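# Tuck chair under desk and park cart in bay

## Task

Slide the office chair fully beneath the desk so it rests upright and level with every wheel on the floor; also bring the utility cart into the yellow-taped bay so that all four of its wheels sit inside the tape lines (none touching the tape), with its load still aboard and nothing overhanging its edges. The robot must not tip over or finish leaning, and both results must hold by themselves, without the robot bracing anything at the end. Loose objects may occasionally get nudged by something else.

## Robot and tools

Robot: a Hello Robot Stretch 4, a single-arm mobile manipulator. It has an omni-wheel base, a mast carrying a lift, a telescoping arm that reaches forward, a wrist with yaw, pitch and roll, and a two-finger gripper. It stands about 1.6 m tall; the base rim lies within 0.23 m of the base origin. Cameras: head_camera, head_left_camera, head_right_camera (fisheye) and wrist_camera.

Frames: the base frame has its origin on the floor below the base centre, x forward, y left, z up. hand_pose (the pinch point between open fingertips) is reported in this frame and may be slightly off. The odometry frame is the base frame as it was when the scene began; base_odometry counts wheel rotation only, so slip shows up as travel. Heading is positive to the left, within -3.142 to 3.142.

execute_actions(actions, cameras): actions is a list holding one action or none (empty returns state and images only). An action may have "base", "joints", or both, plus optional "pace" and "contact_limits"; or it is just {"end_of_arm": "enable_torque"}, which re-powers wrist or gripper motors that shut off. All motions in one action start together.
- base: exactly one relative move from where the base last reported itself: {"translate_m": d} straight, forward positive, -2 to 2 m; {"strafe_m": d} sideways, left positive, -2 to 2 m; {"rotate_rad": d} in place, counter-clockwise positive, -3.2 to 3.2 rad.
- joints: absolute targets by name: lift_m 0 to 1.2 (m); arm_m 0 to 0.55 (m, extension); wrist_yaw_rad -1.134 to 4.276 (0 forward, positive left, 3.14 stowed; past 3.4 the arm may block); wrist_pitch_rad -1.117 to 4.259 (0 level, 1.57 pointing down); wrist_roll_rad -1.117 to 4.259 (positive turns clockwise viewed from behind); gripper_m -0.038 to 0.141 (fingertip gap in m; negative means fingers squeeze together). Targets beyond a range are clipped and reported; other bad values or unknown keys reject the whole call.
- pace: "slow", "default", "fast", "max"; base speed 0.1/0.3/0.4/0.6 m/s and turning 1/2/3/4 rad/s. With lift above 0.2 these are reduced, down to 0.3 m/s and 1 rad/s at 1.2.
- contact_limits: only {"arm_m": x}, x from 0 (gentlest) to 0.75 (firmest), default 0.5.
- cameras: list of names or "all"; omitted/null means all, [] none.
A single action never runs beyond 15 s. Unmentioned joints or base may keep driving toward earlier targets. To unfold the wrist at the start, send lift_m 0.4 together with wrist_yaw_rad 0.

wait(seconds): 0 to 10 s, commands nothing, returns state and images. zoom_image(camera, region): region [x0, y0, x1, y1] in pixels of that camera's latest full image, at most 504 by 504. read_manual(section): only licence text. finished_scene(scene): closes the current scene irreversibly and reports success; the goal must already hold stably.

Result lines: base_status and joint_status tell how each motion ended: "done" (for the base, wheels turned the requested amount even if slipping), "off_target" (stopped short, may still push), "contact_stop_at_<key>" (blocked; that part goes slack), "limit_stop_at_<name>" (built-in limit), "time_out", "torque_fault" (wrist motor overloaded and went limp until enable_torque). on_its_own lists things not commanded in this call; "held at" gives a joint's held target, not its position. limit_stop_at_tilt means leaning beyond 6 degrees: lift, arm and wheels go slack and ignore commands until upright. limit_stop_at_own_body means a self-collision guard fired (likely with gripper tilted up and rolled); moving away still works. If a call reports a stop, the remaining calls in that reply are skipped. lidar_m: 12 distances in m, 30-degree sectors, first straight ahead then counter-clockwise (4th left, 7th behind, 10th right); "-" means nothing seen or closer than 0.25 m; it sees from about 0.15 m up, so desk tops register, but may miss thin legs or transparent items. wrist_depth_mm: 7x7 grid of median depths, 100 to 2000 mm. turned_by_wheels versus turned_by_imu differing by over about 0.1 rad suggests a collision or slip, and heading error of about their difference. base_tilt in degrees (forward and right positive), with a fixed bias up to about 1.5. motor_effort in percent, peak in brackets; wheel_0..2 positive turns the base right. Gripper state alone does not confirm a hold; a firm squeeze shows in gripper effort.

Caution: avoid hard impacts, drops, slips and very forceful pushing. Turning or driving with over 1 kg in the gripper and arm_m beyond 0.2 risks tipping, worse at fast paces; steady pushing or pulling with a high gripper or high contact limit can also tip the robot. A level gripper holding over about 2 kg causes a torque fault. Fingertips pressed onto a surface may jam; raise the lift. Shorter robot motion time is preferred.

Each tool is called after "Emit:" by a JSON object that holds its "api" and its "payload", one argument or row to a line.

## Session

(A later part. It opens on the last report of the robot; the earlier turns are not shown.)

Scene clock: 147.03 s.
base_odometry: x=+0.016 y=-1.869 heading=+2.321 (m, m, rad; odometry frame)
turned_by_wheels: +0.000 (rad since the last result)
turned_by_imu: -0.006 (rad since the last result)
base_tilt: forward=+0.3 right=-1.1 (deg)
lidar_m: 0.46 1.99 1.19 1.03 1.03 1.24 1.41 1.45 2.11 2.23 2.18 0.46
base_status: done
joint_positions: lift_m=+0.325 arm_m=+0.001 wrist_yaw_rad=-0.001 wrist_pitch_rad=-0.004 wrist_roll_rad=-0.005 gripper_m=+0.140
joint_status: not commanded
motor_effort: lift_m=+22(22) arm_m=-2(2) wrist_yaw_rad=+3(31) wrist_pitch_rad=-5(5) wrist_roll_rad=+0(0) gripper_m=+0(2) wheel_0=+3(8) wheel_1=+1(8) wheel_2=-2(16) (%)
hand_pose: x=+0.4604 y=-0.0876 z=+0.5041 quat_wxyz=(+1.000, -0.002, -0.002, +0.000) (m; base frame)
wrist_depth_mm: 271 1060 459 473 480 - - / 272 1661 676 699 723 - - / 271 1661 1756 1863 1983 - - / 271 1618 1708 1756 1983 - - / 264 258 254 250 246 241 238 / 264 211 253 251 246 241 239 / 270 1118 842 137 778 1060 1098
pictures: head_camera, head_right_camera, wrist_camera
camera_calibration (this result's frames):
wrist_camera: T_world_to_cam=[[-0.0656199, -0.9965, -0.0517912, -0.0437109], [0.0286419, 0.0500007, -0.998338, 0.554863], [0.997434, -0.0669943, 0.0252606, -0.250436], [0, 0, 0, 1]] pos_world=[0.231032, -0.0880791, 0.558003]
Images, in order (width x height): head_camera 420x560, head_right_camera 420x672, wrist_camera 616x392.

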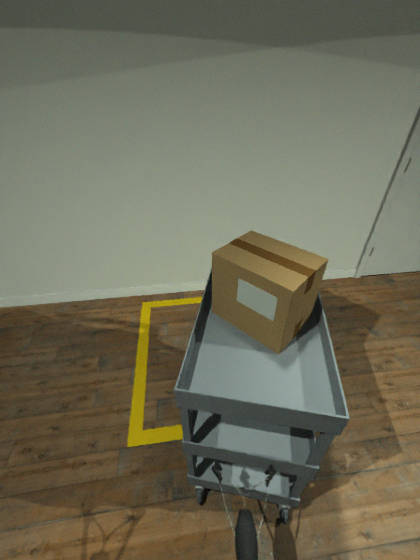

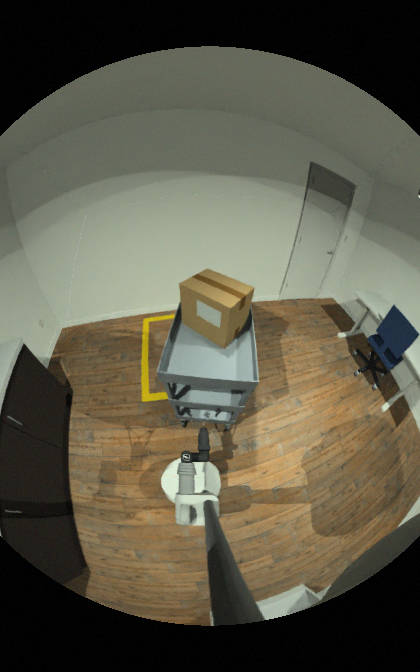

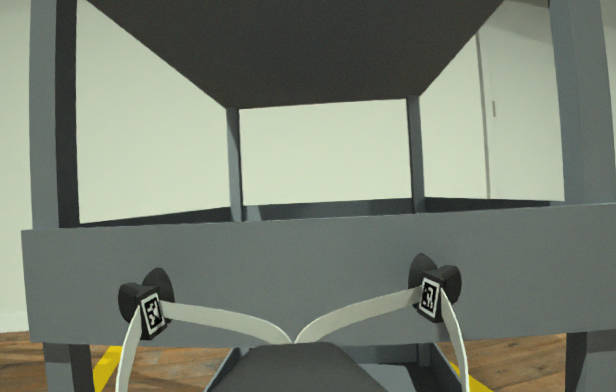

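Emit:
{"api": "execute_actions", "payload": {
  "actions": [
    {"base": {"translate_m": -0.12}}
  ],
  "cameras": []
}}

Emit:
{"api": "execute_actions", "payload": {
  "actions": [
    {"base": {"rotate_rad": 0.25}}
  ],
  "cameras": []
}}

Emit:
{"api": "execute_actions", "payload": {
  "actions": [
    {"base": {"strafe_m": -0.245}}
  ]
}}

Scene clock: 149.90 s.
base_odometry: x=+0.098 y=-1.957 heading=+2.321 (m, m, rad; odometry frame)
turned_by_wheels: +0.000 (rad since the last result)
turned_by_imu: -0.001 (rad since the last result)
base_tilt: forward=+0.3 right=-1.3 (deg)
lidar_m: 0.57 2.14 1.16 1.02 1.02 1.22 1.29 1.32 1.93 2.28 2.20 0.60
base_status: done
joint_positions: lift_m=+0.325 arm_m=+0.001 wrist_yaw_rad=+0.000 wrist_pitch_rad=-0.004 wrist_roll_rad=-0.005 gripper_m=+0.140
joint_status: not commanded
motor_effort: lift_m=+22(22) arm_m=-2(2) wrist_yaw_rad=+1(2) wrist_pitch_rad=-5(5) wrist_roll_rad=+0(0) gripper_m=-1(0) wheel_0=-2(7) wheel_1=-1(6) wheel_2=+0(8) (%)
hand_pose: x=+0.4604 y=-0.0875 z=+0.5040 quat_wxyz=(+1.000, -0.002, -0.002, +0.000) (m; base frame)
wrist_depth_mm: 1708 413 455 473 480 504 - / 1708 1708 668 699 723 - - / 1661 1708 1863 1983 - - - / 1661 477 1808 1921 - 359 - / 1661 382 375 368 362 357 - / 1618 211 375 370 366 364 1537 / 1281 1118 1118 137 842 370 1118
pictures: none
No camera images: the call's "cameras" was empty. Leave "cameras" out to get every camera's image.

Scene clock: 150.90 s.
base_odometry: x=+0.098 y=-1.957 heading=+2.571 (m, m, rad; odometry frame)
turned_by_wheels: +0.250 (rad since the last result)
turned_by_imu: +0.244 (rad since the last result)
base_tilt: forward=+0.4 right=-1.1 (deg)
lidar_m: 0.59 1.39 1.04 0.99 1.09 1.65 1.29 1.40 2.45 2.23 2.36 0.58
base_status: done
joint_positions: lift_m=+0.325 arm_m=+0.001 wrist_yaw_rad=+0.000 wrist_pitch_rad=-0.004 wrist_roll_rad=-0.005 gripper_m=+0.140
joint_status: not commanded
motor_effort: lift_m=+22(22) arm_m=-2(2) wrist_yaw_rad=+0(0) wrist_pitch_rad=-5(5) wrist_roll_rad=-1(1) gripper_m=+0(1) wheel_0=+0(6) wheel_1=-3(7) wheel_2=-2(7) (%)
hand_pose: x=+0.4604 y=-0.0874 z=+0.5040 quat_wxyz=(+1.000, -0.002, -0.002, +0.000) (m; base frame)
wrist_depth_mm: 1863 1863 1921 462 484 488 504 / 1863 1863 1921 788 723 732 1863 / 1921 1921 1921 1863 1921 1921 1863 / 1921 1921 1863 1863 946 866 768 / 1921 1983 1921 379 353 325 309 / 1863 211 1537 394 355 842 1281 / 1308 1182 1281 137 878 798 750
pictures: none
No camera images: the call's "cameras" was empty. Leave "cameras" out to get every camera's image.

Scene clock: 153.03 s.
base_odometry: x=+0.230 y=-1.751 heading=+2.571 (m, m, rad; odometry frame)
turned_by_wheels: +0.000 (rad since the last result)
turned_by_imu: -0.001 (rad since the last result)
base_tilt: forward=+0.4 right=-1.4 (deg)
lidar_m: 0.49 0.63 1.30 1.24 1.34 1.36 1.27 1.75 2.50 1.99 2.09 0.49
base_status: done
joint_positions: lift_m=+0.325 arm_m=+0.001 wrist_yaw_rad=+0.000 wrist_pitch_rad=-0.004 wrist_roll_rad=-0.005 gripper_m=+0.140
joint_status: not commanded
motor_effort: lift_m=+21(22) arm_m=-2(2) wrist_yaw_rad=+0(0) wrist_pitch_rad=-5(5) wrist_roll_rad=+0(0) gripper_m=+0(0) wheel_0=-1(5) wheel_1=+0(10) wheel_2=+0(3) (%)
hand_pose: x=+0.4604 y=-0.0874 z=+0.5041 quat_wxyz=(+1.000, -0.002, -0.002, +0.000) (m; base frame)
wrist_depth_mm: 394 436 459 469 466 1921 1863 / 410 1863 668 691 640 1863 1808 / 410 1863 1921 1863 1863 1863 1808 / 410 1863 1863 1921 1863 1863 1863 / 377 345 314 287 266 1863 1863 / 397 211 306 287 260 1336 1537 / 407 1205 1205 137 842 1060 1098
pictures: head_camera, head_left_camera, head_right_camera, wrist_camera
camera_calibration (this result's frames):
wrist_camera: T_world_to_cam=[[-0.0650552, -0.996537, -0.051784, -0.0438083], [0.0285017, 0.0500172, -0.998342, 0.55495], [0.997475, -0.0664232, 0.0251491, -0.250389], [0, 0, 0, 1]] pos_world=[0.231089, -0.0880453, 0.558058]
Images, in order (width x height): head_camera 420x560, head_left_camera 420x672, head_right_camera 420x672, wrist_camera 616x392.

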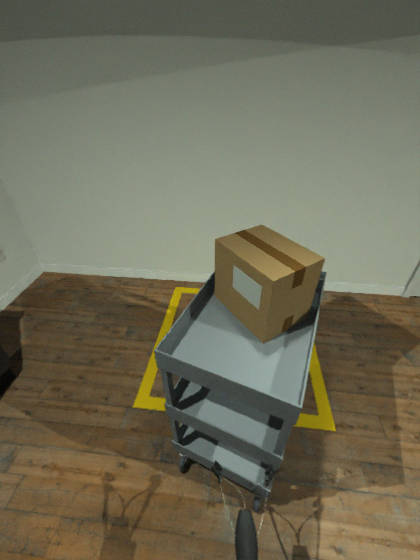

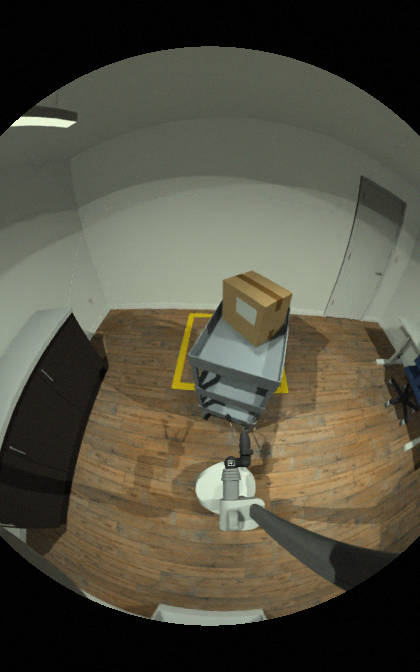

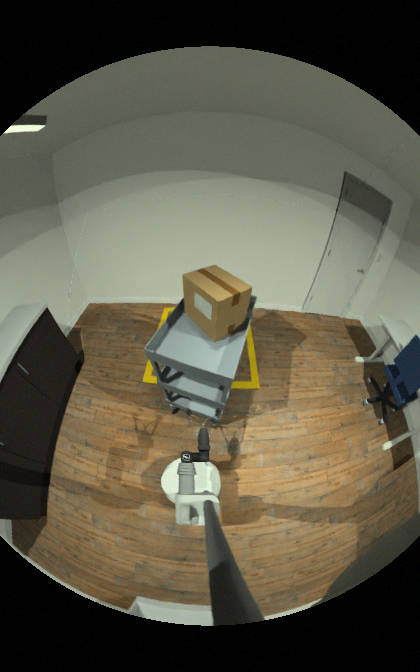

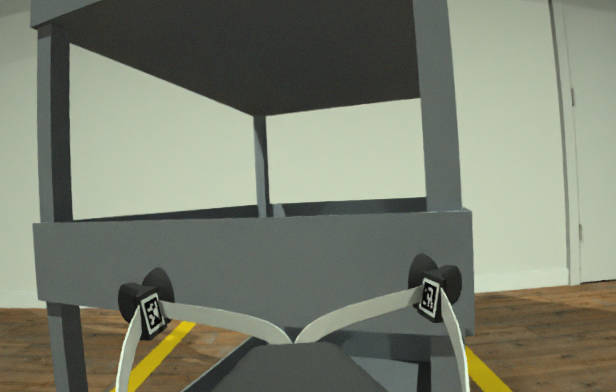

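Emit:
{"api": "execute_actions", "payload": {
  "actions": [
    {"base": {"translate_m": 0.2}, "joints": {"gripper_m": 0.11}, "pace": "slow"}
  ],
  "cameras": ["head_camera", "wrist_camera"]
}}

Scene clock: 156.47 s.
base_odometry: x=+0.062 y=-1.643 heading=+2.571 (m, m, rad; odometry frame)
turned_by_wheels: +0.000 (rad since the last result)
turned_by_imu: -0.002 (rad since the last result)
base_tilt: forward=+0.4 right=-1.2 (deg)
lidar_m: 0.46 0.60 1.28 1.24 1.35 1.56 1.51 1.96 2.78 2.02 2.18 0.46
base_status: done
joint_positions: lift_m=+0.325 arm_m=+0.001 wrist_yaw_rad=-0.004 wrist_pitch_rad=-0.004 wrist_roll_rad=-0.005 gripper_m=+0.110
joint_status: all done
motor_effort: lift_m=+21(22) arm_m=-2(2) wrist_yaw_rad=+11(38) wrist_pitch_rad=-4(5) wrist_roll_rad=+0(0) gripper_m=-1(3) wheel_0=+3(5) wheel_1=+4(6) wheel_2=-3(14) (%)
hand_pose: x=+0.4601 y=-0.0885 z=+0.5041 quat_wxyz=(+1.000, -0.002, -0.002, -0.002) (m; base frame)
wrist_depth_mm: 375 439 455 473 488 439 1708 / 373 1708 668 707 715 654 1708 / 375 1661 1661 1661 1661 768 1708 / 370 1708 1708 931 1708 387 1661 / 355 322 293 270 250 231 1708 / 359 322 283 271 217 233 1308 / 1205 1118 1255 132 820 234 1025
pictures: head_camera, wrist_camera
camera_calibration (this result's frames):
wrist_camera: T_world_to_cam=[[-0.0687365, -0.99629, -0.0517794, -0.0431778], [0.0289036, 0.0498916, -0.998336, 0.554877], [0.997216, -0.0701187, 0.025367, -0.250454], [0, 0, 0, 1]] pos_world=[0.230751, -0.0882628, 0.558071]
Images, in order (width x height): head_camera 420x560, wrist_camera 616x392.

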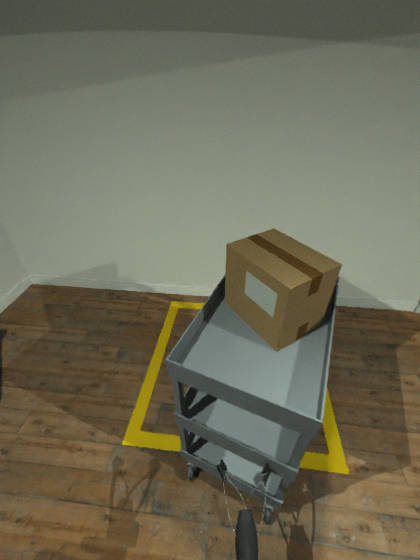

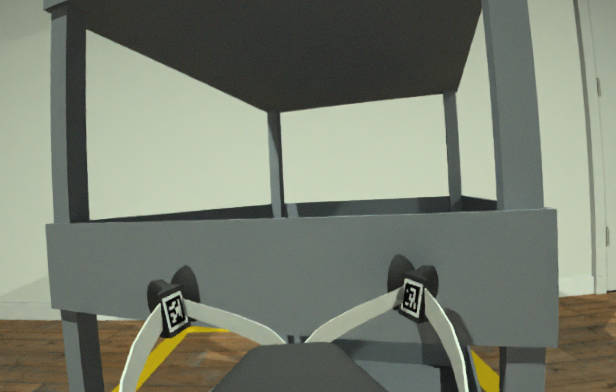

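Emit:
{"api": "zoom_image", "payload": {
  "camera": "head_camera",
  "region": [110, 380, 360, 560]
}}

Region (110, 380, 360, 560) of head_camera's 420x560 image, scaled by 2.016, with more detail than that image has; it fills the top 363 rows of this view, and the rest is white.

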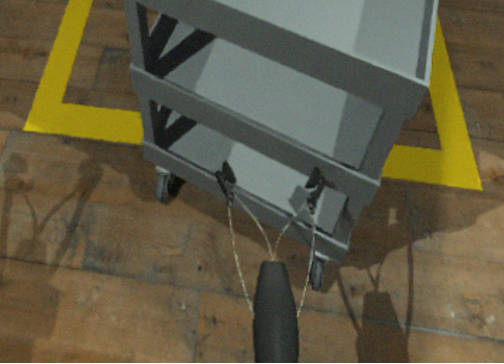

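Emit:
{"api": "execute_actions", "payload": {
  "actions": [
    {"base": {"translate_m": -0.1}, "joints": {"lift_m": 0.155, "gripper_m": 0.1}}
  ],
  "cameras": []
}}

Emit:
{"api": "execute_actions", "payload": {
  "actions": [
    {"base": {"strafe_m": -0.16}}
  ],
  "cameras": ["head_camera", "wrist_camera"]
}}

Scene clock: 160.07 s.
base_odometry: x=+0.146 y=-1.697 heading=+2.571 (m, m, rad; odometry frame)
turned_by_wheels: +0.000 (rad since the last result)
turned_by_imu: -0.001 (rad since the last result)
base_tilt: forward=+0.4 right=-1.3 (deg)
lidar_m: 0.55 2.09 1.30 1.25 1.33 1.46 1.42 1.83 2.66 1.98 2.11 0.57
base_status: done
joint_positions: lift_m=+0.155 arm_m=+0.001 wrist_yaw_rad=+0.000 wrist_pitch_rad=-0.004 wrist_roll_rad=-0.005 gripper_m=+0.100
joint_status: all done
motor_effort: lift_m=+13(20) arm_m=-2(2) wrist_yaw_rad=+2(12) wrist_pitch_rad=-5(5) wrist_roll_rad=+0(0) gripper_m=-1(2) wheel_0=+0(11) wheel_1=-1(6) wheel_2=-1(8) (%)
hand_pose: x=+0.4604 y=-0.0875 z=+0.3348 quat_wxyz=(+1.000, -0.002, -0.002, +0.000) (m; base frame)
wrist_depth_mm: 1808 1808 1756 798 345 1756 1756 / 1808 455 397 366 338 1756 1756 / 1808 445 407 413 442 1756 1756 / 1808 1756 1808 1756 1708 1756 1708 / 1808 1808 1756 1756 1756 1537 1708 / 1308 473 214 778 218 931 1078 / 891 439 415 140 517 699 759
pictures: none
No camera images: the call's "cameras" was empty. Leave "cameras" out to get every camera's image.

Scene clock: 161.83 s.
base_odometry: x=+0.233 y=-1.562 heading=+2.571 (m, m, rad; odometry frame)
turned_by_wheels: +0.000 (rad since the last result)
turned_by_imu: -0.001 (rad since the last result)
base_tilt: forward=+0.3 right=-1.2 (deg)
lidar_m: 0.52 0.67 1.46 1.40 1.52 1.47 1.42 1.86 2.65 1.85 1.91 1.01
base_status: done
joint_positions: lift_m=+0.155 arm_m=+0.001 wrist_yaw_rad=+0.000 wrist_pitch_rad=-0.004 wrist_roll_rad=-0.005 gripper_m=+0.100
joint_status: not commanded
motor_effort: lift_m=+13(13) arm_m=-2(2) wrist_yaw_rad=+1(0) wrist_pitch_rad=-5(5) wrist_roll_rad=-1(1) gripper_m=-1(2) wheel_0=-1(5) wheel_1=-2(8) wheel_2=+0(0) (%)
hand_pose: x=+0.4604 y=-0.0875 z=+0.3348 quat_wxyz=(+1.000, -0.002, -0.002, +0.000) (m; base frame)
wrist_depth_mm: 1808 1756 723 554 1808 1756 1708 / 410 364 330 342 1756 1756 1756 / 413 375 382 377 1756 1756 1708 / 1756 1756 1756 1756 1756 1756 1756 / 1808 1756 1756 931 1808 1808 1708 / 1308 654 214 330 218 1118 1098 / 418 387 549 140 798 750 759
pictures: head_camera, wrist_camera
camera_calibration (this result's frames):
wrist_camera: T_world_to_cam=[[-0.0651502, -0.996532, -0.0517677, -0.0525655], [0.0285435, 0.0499956, -0.998341, 0.385904], [0.997467, -0.0665197, 0.0251872, -0.246142], [0, 0, 0, 1]] pos_world=[0.231079, -0.08805, 0.388743]
Images, in order (width x height): head_camera 420x560, wrist_camera 616x392.

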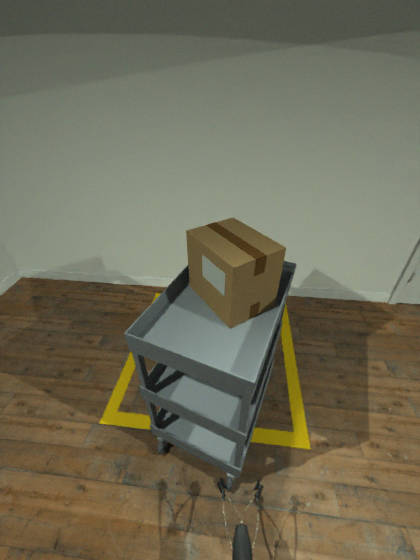

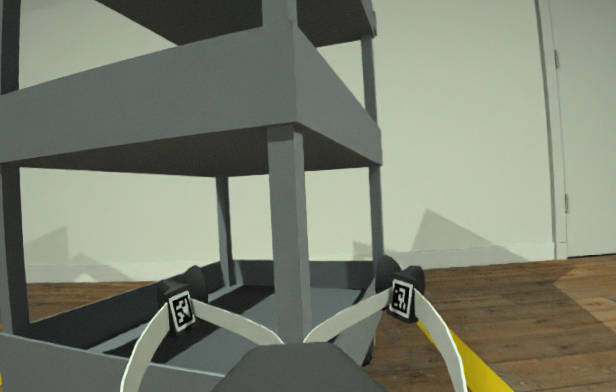

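Emit:
{"api": "execute_actions", "payload": {
  "actions": [
    {"joints": {"arm_m": 0.12, "gripper_m": 0.075}}
  ],
  "cameras": ["wrist_camera"]
}}

Scene clock: 163.40 s.
base_odometry: x=+0.233 y=-1.562 heading=+2.571 (m, m, rad; odometry frame)
turned_by_wheels: +0.000 (rad since the last result)
turned_by_imu: -0.001 (rad since the last result)
base_tilt: forward=+0.5 right=-1.2 (deg)
lidar_m: 0.53 0.63 1.45 1.41 1.49 1.46 1.41 1.84 2.64 1.84 1.95 0.99
base_status: not commanded
joint_positions: lift_m=+0.155 arm_m=+0.118 wrist_yaw_rad=+0.000 wrist_pitch_rad=-0.004 wrist_roll_rad=-0.005 gripper_m=+0.075
joint_status: all done
motor_effort: lift_m=+13(13) arm_m=+10(11) wrist_yaw_rad=-1(0) wrist_pitch_rad=-5(5) wrist_roll_rad=+0(0) gripper_m=-2(1) wheel_0=-1(1) wheel_1=-2(2) wheel_2=+0(0) (%)
hand_pose: x=+0.5777 y=-0.0874 z=+0.3348 quat_wxyz=(+1.000, -0.002, -0.002, +0.000) (m; base frame)
wrist_depth_mm: 251 227 206 206 1661 1618 1618 / 252 231 212 208 1661 1618 1618 / 324 353 373 216 1618 1661 1618 / 1708 1661 1661 211 1661 1661 1661 / 1661 1661 1618 206 1618 1618 1576 / 1336 668 198 203 203 1118 1078 / 484 517 549 138 609 750 759
pictures: wrist_camera
camera_calibration (this result's frames):
wrist_camera: T_world_to_cam=[[-0.0648675, -0.99655, -0.0517644, -0.0450095], [0.0284803, 0.0500037, -0.998343, 0.382576], [0.997487, -0.0662342, 0.0251385, -0.363084], [0, 0, 0, 1]] pos_world=[0.348356, -0.0880331, 0.38874]
Images, in order (width x height): wrist_camera 616x392.

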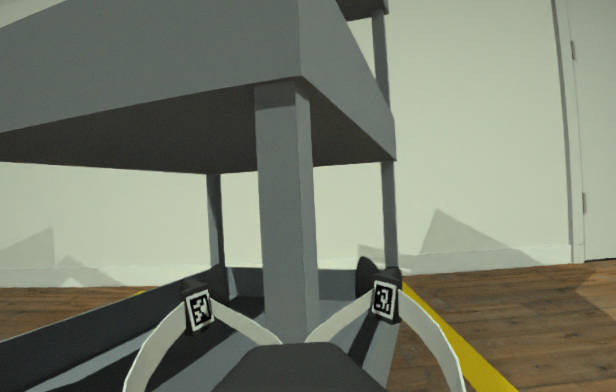

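Emit:
{"api": "execute_actions", "payload": {
  "actions": [
    {"joints": {"gripper_m": 0.0}}
  ],
  "cameras": ["wrist_camera"]
}}

Emit:
{"api": "execute_actions", "payload": {
  "actions": [
    {"base": {"translate_m": 0.25}, "pace": "slow"}
  ],
  "cameras": ["head_camera", "wrist_camera"]
}}

Scene clock: 165.07 s.
base_odometry: x=+0.233 y=-1.562 heading=+2.571 (m, m, rad; odometry frame)
turned_by_wheels: +0.000 (rad since the last result)
turned_by_imu: -0.001 (rad since the last result)
base_tilt: forward=+0.4 right=-1.3 (deg)
lidar_m: 0.51 0.65 1.48 1.40 1.51 1.45 1.41 1.85 2.66 1.81 1.95 0.95
base_status: not commanded
joint_positions: lift_m=+0.155 arm_m=+0.119 wrist_yaw_rad=+0.002 wrist_pitch_rad=-0.004 wrist_roll_rad=-0.005 gripper_m=+0.000
joint_status: all done
motor_effort: lift_m=+13(13) arm_m=+6(10) wrist_yaw_rad=-6(11) wrist_pitch_rad=-6(7) wrist_roll_rad=+0(1) gripper_m=-17(18) wheel_0=-1(1) wheel_1=-2(1) wheel_2=+1(1) (%)
hand_pose: x=+0.5785 y=-0.0869 z=+0.3347 quat_wxyz=(+1.000, -0.002, -0.002, +0.001) (m; base frame)
wrist_depth_mm: 237 215 195 196 1661 1661 1618 / 237 218 200 208 1618 1618 1618 / 324 353 373 206 1618 1618 1661 / 1661 1661 1618 202 1618 1661 1618 / 1661 1661 1618 197 1618 1618 1618 / 1308 668 187 193 189 1098 1060 / 484 480 517 161 569 741 768
pictures: wrist_camera
camera_calibration (this result's frames):
wrist_camera: T_world_to_cam=[[-0.0632527, -0.996655, -0.0517418, -0.0454441], [0.0280528, 0.0500496, -0.998353, 0.382685], [0.997603, -0.0646, 0.0247932, -0.363633], [0, 0, 0, 1]] pos_world=[0.349151, -0.087936, 0.388719]
Images, in order (width x height): wrist_camera 616x392.

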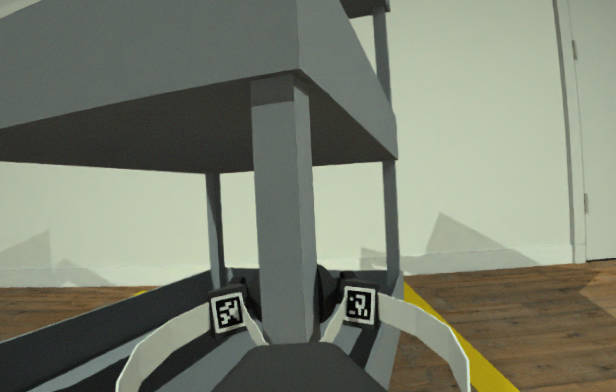

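Scene clock: 168.87 s.
base_odometry: x=+0.023 y=-1.427 heading=+2.570 (m, m, rad; odometry frame)
turned_by_wheels: +0.000 (rad since the last result)
turned_by_imu: -0.004 (rad since the last result)
base_tilt: forward=+0.2 right=-1.2 (deg)
lidar_m: 0.51 0.68 1.46 1.38 1.48 1.70 1.66 2.13 1.95 1.79 2.02 0.70
base_status: done
joint_positions: lift_m=+0.155 arm_m=+0.119 wrist_yaw_rad=-0.007 wrist_pitch_rad=-0.004 wrist_roll_rad=-0.005 gripper_m=+0.000
joint_status: not commanded
on_its_own: wrist_yaw_rad is at rest, and its effort (+21) is outside its rest range (-13 to +13)
motor_effort: lift_m=+13(13) arm_m=+6(6) wrist_yaw_rad=+21(26) wrist_pitch_rad=-5(6) wrist_roll_rad=+0(1) gripper_m=-14(18) wheel_0=+0(5) wheel_1=+3(4) wheel_2=-6(11) (%)
hand_pose: x=+0.5777 y=-0.0895 z=+0.3348 quat_wxyz=(+1.000, -0.002, -0.002, -0.004) (m; base frame)
wrist_depth_mm: 258 226 199 187 1430 1366 1397 / 259 231 206 198 449 1397 1430 / 324 351 387 195 569 1397 1397 / 1397 1430 1430 194 1397 1397 1397 / 1430 1430 1397 195 1397 1397 1430 / 1281 647 187 192 189 1098 1060 / 473 477 512 137 500 750 768
pictures: head_camera, wrist_camera
camera_calibration (this result's frames):
wrist_camera: T_world_to_cam=[[-0.0722211, -0.996044, -0.0517825, -0.0428313], [0.0291204, 0.0497902, -0.998335, 0.38237], [0.996963, -0.0736087, 0.0254093, -0.363653], [0, 0, 0, 1]] pos_world=[0.348321, -0.0884681, 0.388756]
Images, in order (width x height): head_camera 420x560, wrist_camera 616x392.

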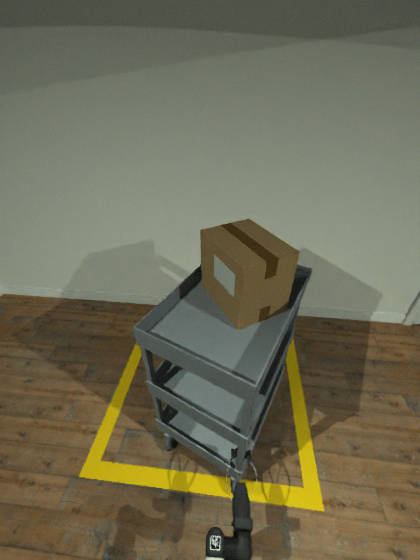

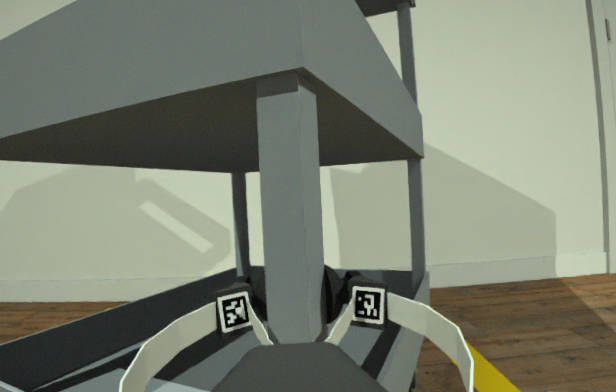

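Emit:
{"api": "execute_actions", "payload": {
  "actions": [
    {"base": {"strafe_m": -0.15}, "pace": "slow"}
  ],
  "cameras": ["head_camera", "wrist_camera", "head_right_camera"]
}}

Scene clock: 172.23 s.
base_odometry: x=+0.103 y=-1.301 heading=+2.571 (m, m, rad; odometry frame)
turned_by_wheels: +0.000 (rad since the last result)
turned_by_imu: -0.001 (rad since the last result)
base_tilt: forward=+0.4 right=-1.3 (deg)
lidar_m: 0.50 0.58 1.58 1.51 1.63 1.71 1.67 2.12 1.79 1.67 1.87 1.78
base_status: done
joint_positions: lift_m=+0.155 arm_m=+0.119 wrist_yaw_rad=+0.006 wrist_pitch_rad=-0.004 wrist_roll_rad=-0.005 gripper_m=+0.000
joint_status: not commanded
on_its_own: wrist_yaw_rad is at rest, and its effort (-18) is outside its rest range (-13 to +13)
motor_effort: lift_m=+13(13) arm_m=+6(6) wrist_yaw_rad=-18(21) wrist_pitch_rad=-6(6) wrist_roll_rad=+0(0) gripper_m=-17(17) wheel_0=+5(9) wheel_1=-1(7) wheel_2=+1(4) (%)
hand_pose: x=+0.5789 y=-0.0856 z=+0.3347 quat_wxyz=(+1.000, -0.002, -0.002, +0.003) (m; base frame)
wrist_depth_mm: 211 200 188 224 1397 1397 1397 / 214 204 193 219 1397 1397 1397 / 324 351 322 322 1397 1397 1397 / 1397 1430 1397 1397 1366 1397 1336 / 1430 1397 1397 217 1366 1397 1366 / 1336 699 191 190 480 1098 1060 / 512 477 512 168 778 750 759
pictures: head_camera, head_right_camera, wrist_camera
camera_calibration (this result's frames):
wrist_camera: T_world_to_cam=[[-0.0586014, -0.99694, -0.0517437, -0.0467915], [0.0278554, 0.0501796, -0.998352, 0.382742], [0.997893, -0.0599461, 0.0248296, -0.363729], [0, 0, 0, 1]] pos_world=[0.349559, -0.0876583, 0.388721]
Images, in order (width x height): head_camera 420x560, head_right_camera 420x672, wrist_camera 616x392.

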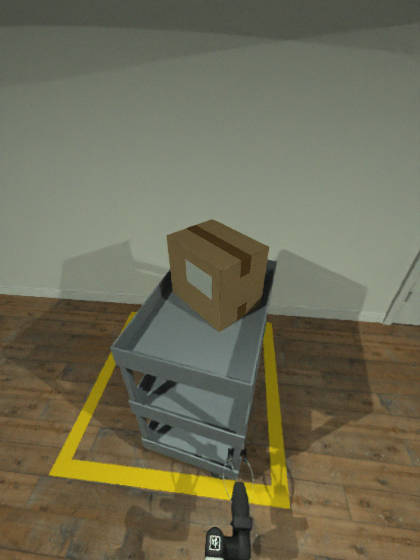

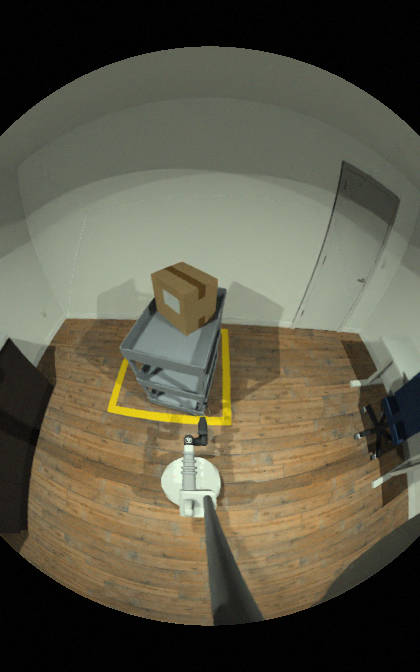

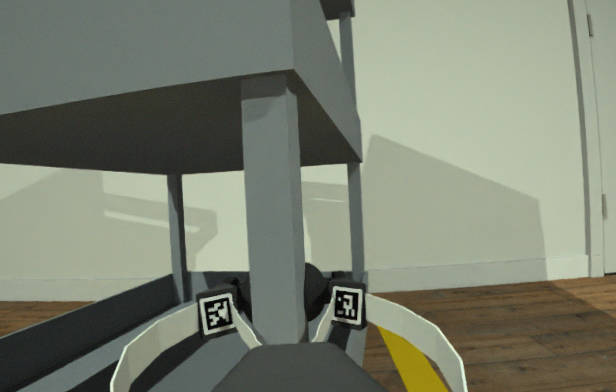

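Emit:
{"api": "execute_actions", "payload": {
  "actions": [
    {"base": {"strafe_m": -0.34}}
  ],
  "cameras": ["head_camera", "wrist_camera"]
}}

Scene clock: 175.80 s.
base_odometry: x=+0.287 y=-1.015 heading=+2.571 (m, m, rad; odometry frame)
turned_by_wheels: +0.000 (rad since the last result)
turned_by_imu: +0.001 (rad since the last result)
base_tilt: forward=+0.3 right=-1.4 (deg)
lidar_m: 0.46 0.46 1.95 1.88 2.00 1.80 1.71 2.17 1.44 1.31 1.50 1.77
base_status: done
joint_positions: lift_m=+0.155 arm_m=+0.119 wrist_yaw_rad=+0.007 wrist_pitch_rad=-0.004 wrist_roll_rad=-0.005 gripper_m=+0.000
joint_status: not commanded
on_its_own: wrist_yaw_rad is at rest, and its effort (-19) is outside its rest range (-13 to +13)
motor_effort: lift_m=+14(14) arm_m=+6(6) wrist_yaw_rad=-19(43) wrist_pitch_rad=-6(7) wrist_roll_rad=+0(0) gripper_m=-17(19) wheel_0=+4(8) wheel_1=-1(8) wheel_2=+3(9) (%)
hand_pose: x=+0.5789 y=-0.0855 z=+0.3346 quat_wxyz=(+1.000, -0.002, -0.002, +0.003) (m; base frame)
wrist_depth_mm: 153 164 178 193 1366 1366 1366 / 175 187 194 1366 1397 1397 1366 / 324 353 373 1366 1397 1397 1336 / 1430 1366 1397 198 1366 1336 1336 / 1397 1397 1397 198 1336 1336 1336 / 661 707 187 195 991 1098 1060 / 554 477 512 168 798 750 759
pictures: head_camera, wrist_camera
camera_calibration (this result's frames):
wrist_camera: T_world_to_cam=[[-0.058446, -0.996949, -0.0517434, -0.0468411], [0.0278455, 0.0501838, -0.998352, 0.382657], [0.997902, -0.0597905, 0.0248275, -0.36373], [0, 0, 0, 1]] pos_world=[0.349574, -0.087649, 0.388633]
Images, in order (width x height): head_camera 420x560, wrist_camera 616x392.

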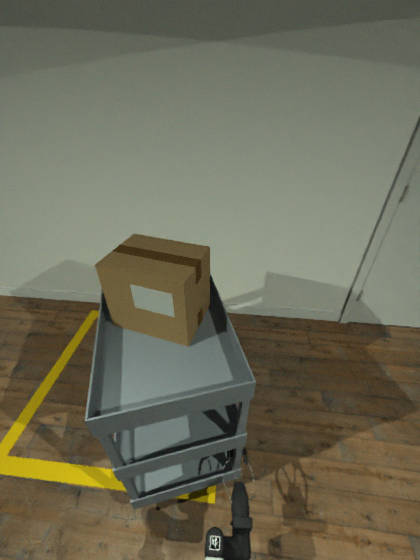

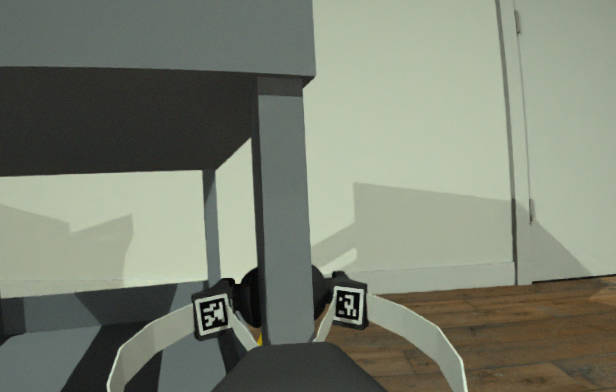

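Emit:
{"api": "execute_actions", "payload": {
  "actions": [
    {"base": {"translate_m": 0.25}}
  ],
  "cameras": ["head_camera", "wrist_camera"]
}}

Scene clock: 178.40 s.
base_odometry: x=+0.077 y=-0.879 heading=+2.571 (m, m, rad; odometry frame)
turned_by_wheels: +0.000 (rad since the last result)
turned_by_imu: -0.004 (rad since the last result)
base_tilt: forward=+0.3 right=-1.2 (deg)
lidar_m: 0.39 0.34 2.22 1.89 1.99 2.00 1.97 2.40 1.43 1.28 1.52 1.51
base_status: done
joint_positions: lift_m=+0.155 arm_m=+0.119 wrist_yaw_rad=-0.004 wrist_pitch_rad=-0.004 wrist_roll_rad=-0.005 gripper_m=+0.000
joint_status: not commanded
motor_effort: lift_m=+14(14) arm_m=+6(6) wrist_yaw_rad=+11(34) wrist_pitch_rad=-5(6) wrist_roll_rad=-1(0) gripper_m=-15(17) wheel_0=-2(13) wheel_1=+2(7) wheel_2=-3(21) (%)
hand_pose: x=+0.5780 y=-0.0885 z=+0.3347 quat_wxyz=(+1.000, -0.002, -0.002, -0.002) (m; base frame)
wrist_depth_mm: 126 137 156 186 1118 1138 1098 / 176 187 197 190 1138 1118 1118 / 325 355 1138 191 1138 1118 1118 / 1138 1138 1138 190 1118 1118 1118 / 1138 1118 1138 193 1138 1138 1118 / 621 647 189 190 187 1118 1060 / 549 477 421 158 798 750 759
pictures: head_camera, wrist_camera
camera_calibration (this result's frames):
wrist_camera: T_world_to_cam=[[-0.0686245, -0.996298, -0.0517706, -0.0438821], [0.0287639, 0.0498954, -0.99834, 0.382387], [0.997228, -0.0699997, 0.0252334, -0.36367], [0, 0, 0, 1]] pos_world=[0.348652, -0.0882558, 0.388657]
Images, in order (width x height): head_camera 420x560, wrist_camera 616x392.

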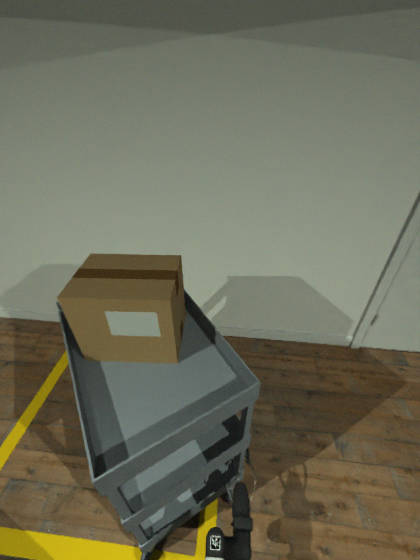

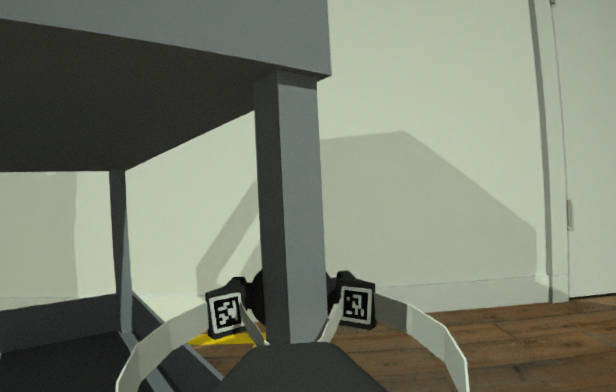

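Emit:
{"api": "execute_actions", "payload": {
  "actions": [
    {"base": {"strafe_m": 0.33}}
  ],
  "cameras": ["head_camera", "wrist_camera", "head_left_camera"]
}}

Scene clock: 181.20 s.
base_odometry: x=-0.102 y=-1.157 heading=+2.571 (m, m, rad; odometry frame)
turned_by_wheels: +0.000 (rad since the last result)
turned_by_imu: -0.003 (rad since the last result)
base_tilt: forward=+0.3 right=-1.2 (deg)
lidar_m: 0.42 0.40 1.63 1.55 1.66 1.98 1.91 2.39 1.79 1.67 1.87 1.49
base_status: done
joint_positions: lift_m=+0.155 arm_m=+0.119 wrist_yaw_rad=+0.000 wrist_pitch_rad=-0.004 wrist_roll_rad=-0.005 gripper_m=+0.000
joint_status: not commanded
motor_effort: lift_m=+15(14) arm_m=+6(6) wrist_yaw_rad=+1(62) wrist_pitch_rad=-5(6) wrist_roll_rad=+1(0) gripper_m=-12(16) wheel_0=-1(22) wheel_1=+0(8) wheel_2=-2(12) (%)
hand_pose: x=+0.5783 y=-0.0876 z=+0.3346 quat_wxyz=(+1.000, -0.002, -0.002, +0.000) (m; base frame)
wrist_depth_mm: 131 143 158 178 1160 1138 1138 / 176 187 194 183 1160 1160 1160 / 325 353 379 183 1160 1138 1138 / 1160 1182 1138 182 1138 1160 1138 / 1160 1138 1160 185 1160 1160 1138 / 634 676 191 182 991 1118 1078 / 549 496 480 151 778 750 759
pictures: head_camera, head_left_camera, wrist_camera
camera_calibration (this result's frames):
wrist_camera: T_world_to_cam=[[-0.0654403, -0.996513, -0.0517551, -0.0448112], [0.0283681, 0.0499874, -0.998347, 0.382482], [0.997453, -0.0668003, 0.024998, -0.363658], [0, 0, 0, 1]] pos_world=[0.348949, -0.0880666, 0.388621]
Images, in order (width x height): head_camera 420x560, head_left_camera 420x672, wrist_camera 616x392.

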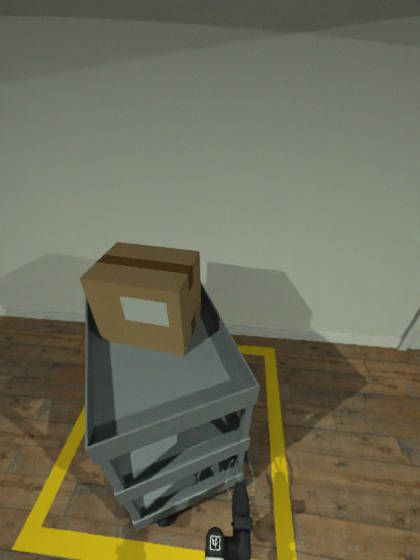

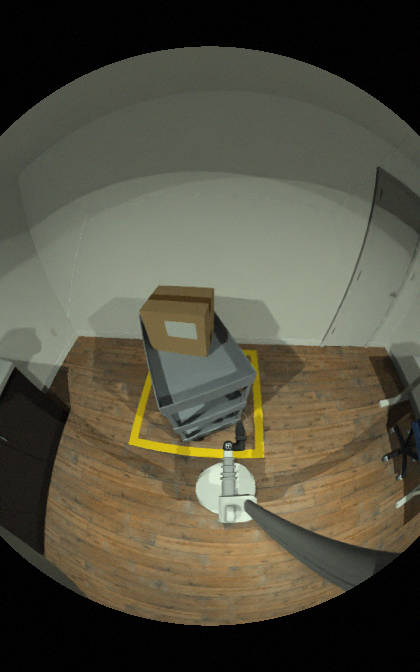

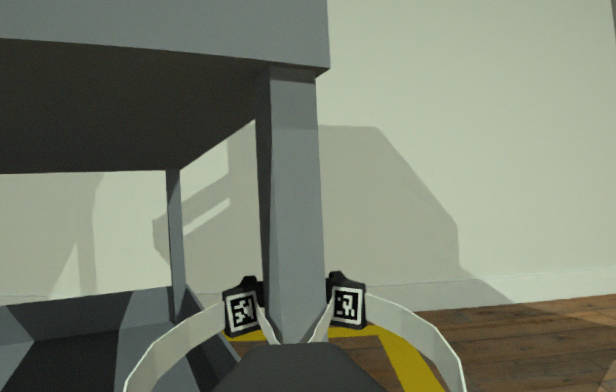

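Emit:
{"api": "execute_actions", "payload": {
  "actions": [
    {"joints": {"arm_m": 0.27}, "pace": "slow"}
  ],
  "cameras": ["head_camera", "wrist_camera", "head_left_camera"]
}}

Scene clock: 184.40 s.
base_odometry: x=-0.102 y=-1.157 heading=+2.571 (m, m, rad; odometry frame)
turned_by_wheels: +0.000 (rad since the last result)
turned_by_imu: -0.001 (rad since the last result)
base_tilt: forward=+0.4 right=-1.4 (deg)
lidar_m: 0.51 0.45 1.66 1.55 1.61 2.02 1.92 2.41 1.80 1.67 1.87 1.52
base_status: not commanded
joint_positions: lift_m=+0.155 arm_m=+0.268 wrist_yaw_rad=+0.001 wrist_pitch_rad=-0.005 wrist_roll_rad=-0.005 gripper_m=+0.000
joint_status: all done
motor_effort: lift_m=+15(15) arm_m=+11(13) wrist_yaw_rad=-1(16) wrist_pitch_rad=-3(6) wrist_roll_rad=-1(1) gripper_m=-8(11) wheel_0=-1(1) wheel_1=+0(1) wheel_2=-2(2) (%)
hand_pose: x=+0.7275 y=-0.0872 z=+0.3348 quat_wxyz=(+1.000, -0.002, -0.002, +0.000) (m; base frame)
wrist_depth_mm: 127 134 152 179 1008 1008 991 / 177 188 195 185 991 991 976 / 325 353 1008 185 991 1008 991 / 1025 1008 1008 184 1008 991 991 / 1008 991 1008 183 991 1008 1008 / 615 634 187 182 991 976 991 / 554 477 831 138 778 768 759
pictures: head_camera, head_left_camera, wrist_camera
camera_calibration (this result's frames):
wrist_camera: T_world_to_cam=[[-0.064223, -0.99659, -0.0518005, -0.0355721], [0.0289965, 0.0500222, -0.998327, 0.377969], [0.997514, -0.0656176, 0.0256851, -0.512651], [0, 0, 0, 1]] pos_world=[0.498132, -0.0879965, 0.388662]
Images, in order (width x height): head_camera 420x560, head_left_camera 420x672, wrist_camera 616x392.

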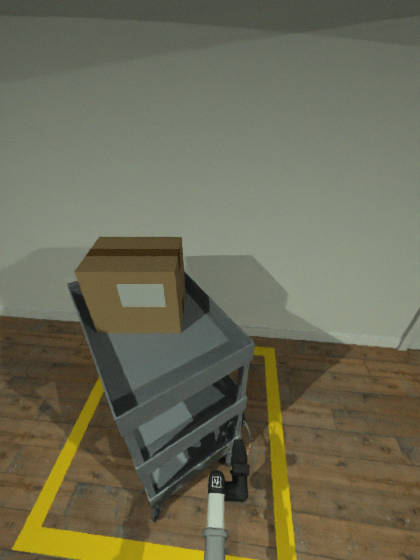

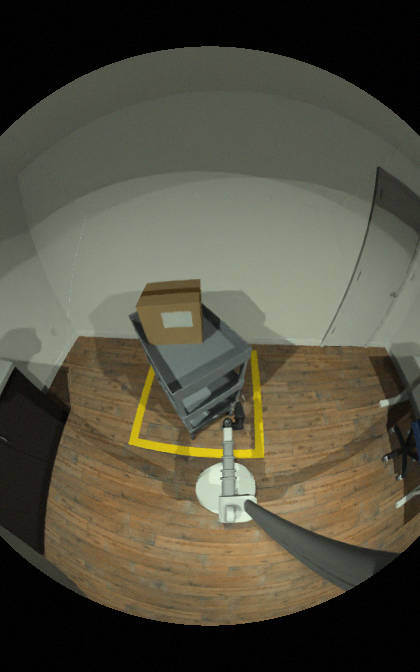

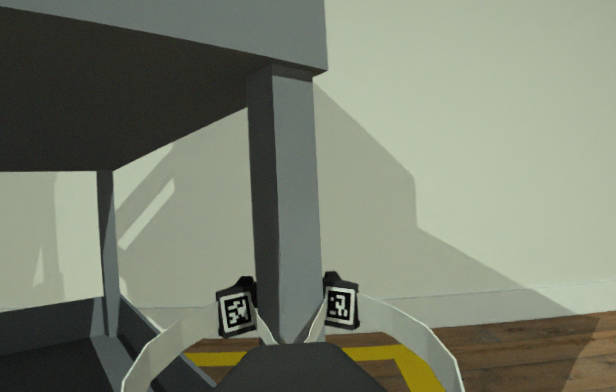

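Emit:
{"api": "execute_actions", "payload": {
  "actions": [
    {"base": {"strafe_m": -0.07}, "joints": {"arm_m": 0.365}, "pace": "slow"}
  ],
  "cameras": ["head_camera", "wrist_camera", "head_left_camera"]
}}

Scene clock: 188.47 s.
base_odometry: x=-0.064 y=-1.098 heading=+2.571 (m, m, rad; odometry frame)
turned_by_wheels: +0.000 (rad since the last result)
turned_by_imu: -0.001 (rad since the last result)
base_tilt: forward=+0.6 right=-1.2 (deg)
lidar_m: 0.52 0.49 1.69 1.62 1.72 2.01 1.97 2.41 1.75 1.55 1.81 1.51
base_status: done
joint_positions: lift_m=+0.155 arm_m=+0.363 wrist_yaw_rad=-0.001 wrist_pitch_rad=-0.004 wrist_roll_rad=-0.005 gripper_m=+0.000
joint_status: all done
motor_effort: lift_m=+14(15) arm_m=+11(12) wrist_yaw_rad=+2(26) wrist_pitch_rad=-5(5) wrist_roll_rad=+0(0) gripper_m=-8(10) wheel_0=+4(13) wheel_1=-2(4) wheel_2=+1(3) (%)
hand_pose: x=+0.8224 y=-0.0877 z=+0.3347 quat_wxyz=(+1.000, -0.002, -0.002, +0.000) (m; base frame)
wrist_depth_mm: 128 132 144 177 891 891 904 / 179 189 197 184 904 904 904 / 327 413 904 183 904 904 904 / 917 891 904 182 904 904 891 / 904 904 917 180 904 904 904 / 569 891 187 179 891 891 878 / 521 404 831 143 788 759 759
pictures: head_camera, head_left_camera, wrist_camera
camera_calibration (this result's frames):
wrist_camera: T_world_to_cam=[[-0.0658854, -0.996484, -0.0517654, -0.0285942], [0.0285495, 0.0499743, -0.998342, 0.375458], [0.997419, -0.067254, 0.0251565, -0.607199], [0, 0, 0, 1]] pos_world=[0.593029, -0.0880935, 0.38863]
Images, in order (width x height): head_camera 420x560, head_left_camera 420x672, wrist_camera 616x392.

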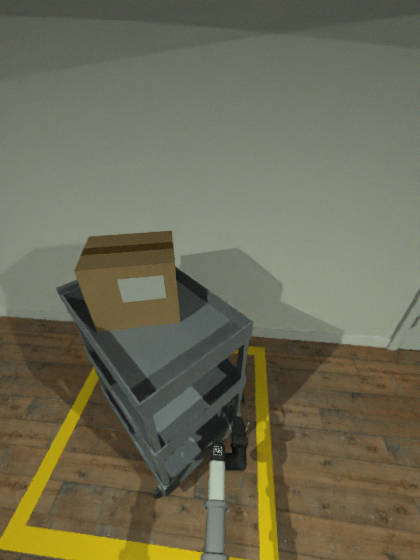

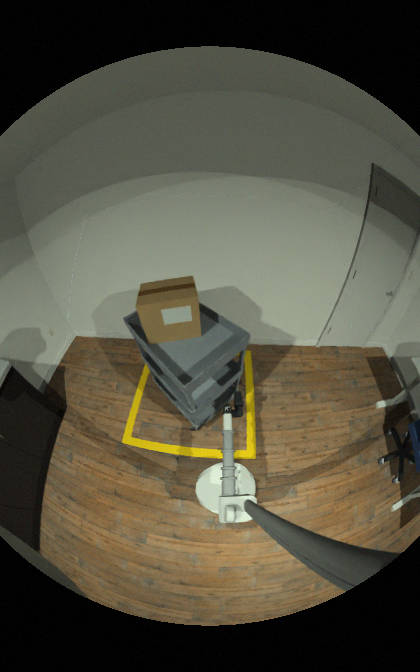

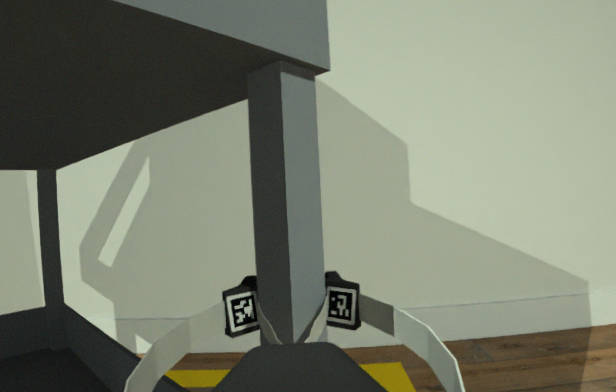

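Emit:
{"api": "execute_actions", "payload": {
  "actions": [
    {"joints": {"gripper_m": 0.09}}
  ],
  "cameras": []
}}

Emit:
{"api": "execute_actions", "payload": {
  "actions": [
    {"joints": {"arm_m": 0.0}}
  ]
}}

Scene clock: 190.27 s.
base_odometry: x=-0.064 y=-1.098 heading=+2.571 (m, m, rad; odometry frame)
turned_by_wheels: +0.000 (rad since the last result)
turned_by_imu: -0.001 (rad since the last result)
base_tilt: forward=+0.4 right=-1.3 (deg)
lidar_m: 0.50 0.47 1.70 1.62 1.72 1.98 1.93 2.41 1.76 1.54 1.81 1.51
base_status: not commanded
joint_positions: lift_m=+0.155 arm_m=+0.363 wrist_yaw_rad=+0.000 wrist_pitch_rad=-0.004 wrist_roll_rad=-0.005 gripper_m=+0.090
joint_status: all done
motor_effort: lift_m=+15(15) arm_m=+10(11) wrist_yaw_rad=+2(2) wrist_pitch_rad=-5(5) wrist_roll_rad=+0(0) gripper_m=-2(8) wheel_0=+4(4) wheel_1=-2(2) wheel_2=+1(1) (%)
hand_pose: x=+0.8226 y=-0.0875 z=+0.3347 quat_wxyz=(+1.000, -0.002, -0.002, +0.000) (m; base frame)
wrist_depth_mm: 128 132 144 177 891 891 904 / 178 190 197 184 904 904 891 / 329 415 904 183 891 904 904 / 917 904 904 182 904 891 904 / 904 904 904 181 891 904 904 / 569 904 200 179 203 891 878 / 517 436 891 139 809 750 759
pictures: none
No camera images: the call's "cameras" was empty. Leave "cameras" out to get every camera's image.

Scene clock: 192.47 s.
base_odometry: x=-0.064 y=-1.098 heading=+2.571 (m, m, rad; odometry frame)
turned_by_wheels: +0.000 (rad since the last result)
turned_by_imu: -0.001 (rad since the last result)
base_tilt: forward=+0.2 right=-1.3 (deg)
lidar_m: 0.54 0.49 1.72 1.62 1.73 2.00 1.95 2.37 1.72 1.56 1.81 1.51
base_status: not commanded
joint_positions: lift_m=+0.155 arm_m=+0.002 wrist_yaw_rad=+0.000 wrist_pitch_rad=-0.004 wrist_roll_rad=-0.005 gripper_m=+0.090
joint_status: all done
motor_effort: lift_m=+14(15) arm_m=-10(10) wrist_yaw_rad=+1(1) wrist_pitch_rad=-5(5) wrist_roll_rad=+0(0) gripper_m=-2(2) wheel_0=+4(4) wheel_1=-2(2) wheel_2=+1(1) (%)
hand_pose: x=+0.4618 y=-0.0875 z=+0.3346 quat_wxyz=(+1.000, -0.002, -0.002, +0.000) (m; base frame)
wrist_depth_mm: 683 759 1255 1255 1255 1281 1255 / 306 359 452 1229 1281 1229 1255 / 322 377 459 1281 1255 1281 1255 / 1255 1281 1255 1255 1281 1255 1255 / 1281 1255 1255 1255 1255 1281 1255 / 750 798 200 585 203 1118 1060 / 554 477 424 139 809 759 768
pictures: head_camera, head_left_camera, head_right_camera, wrist_camera
camera_calibration (this result's frames):
wrist_camera: T_world_to_cam=[[-0.0650867, -0.996537, -0.0517553, -0.0524946], [0.0283524, 0.0499975, -0.998347, 0.385788], [0.997477, -0.0664465, 0.0250001, -0.247483], [0, 0, 0, 1]] pos_world=[0.232504, -0.0880457, 0.388621]
Images, in order (width x height): head_camera 420x560, head_left_camera 420x672, head_right_camera 420x672, wrist_camera 616x392.

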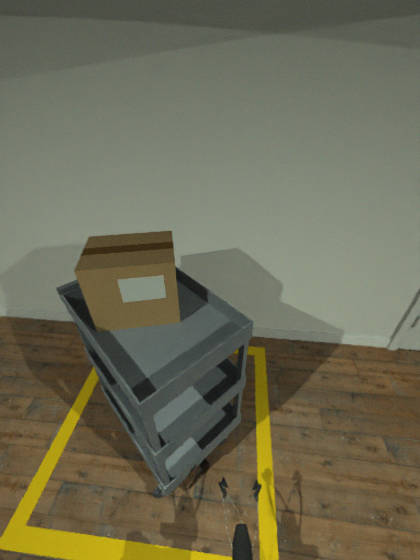

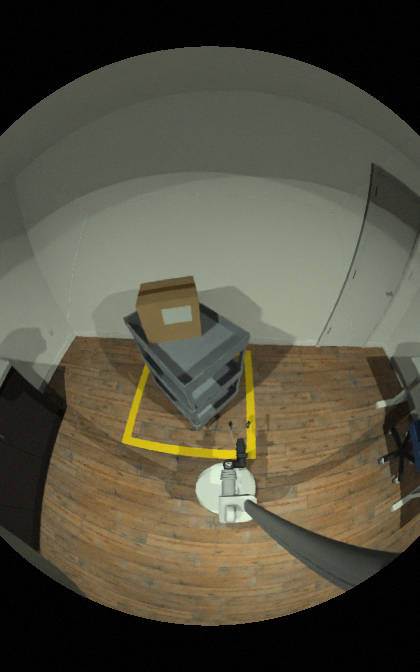

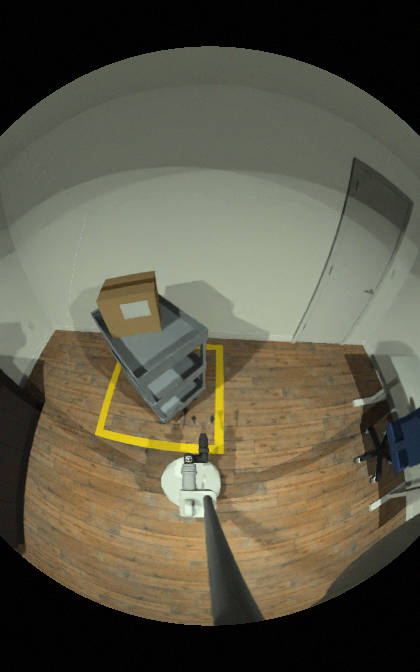

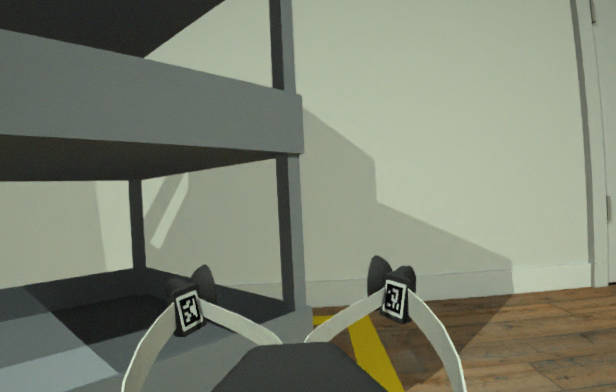

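Emit:
{"api": "zoom_image", "payload": {
  "camera": "head_camera",
  "region": [30, 210, 290, 520]
}}

Emit:
{"api": "zoom_image", "payload": {
  "camera": "head_right_camera",
  "region": [300, 330, 420, 530]
}}

Region (30, 210, 290, 520) of head_camera's 420x560 image, scaled by 1.626, with more detail than that image has; it fills the left 423 columns of this view, and the rest is white.

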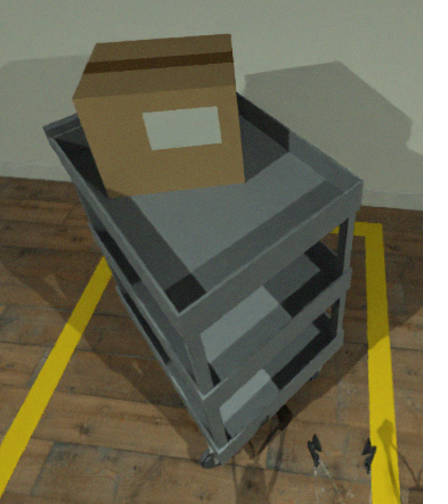

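Region (300, 330, 420, 530) of head_right_camera's 420x672 image, scaled by 2.520, with more detail than that image has; it fills the left 302 columns of this view, and the rest is white.

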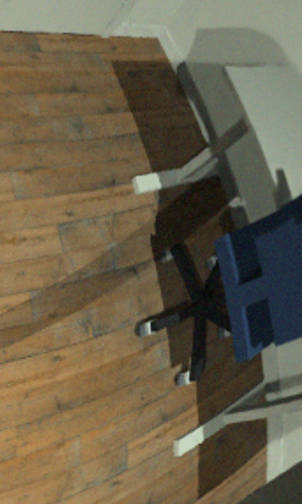

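Emit:
{"api": "finished_scene", "payload": {
  "scene": 1
}}

The scene is finished: the task was done.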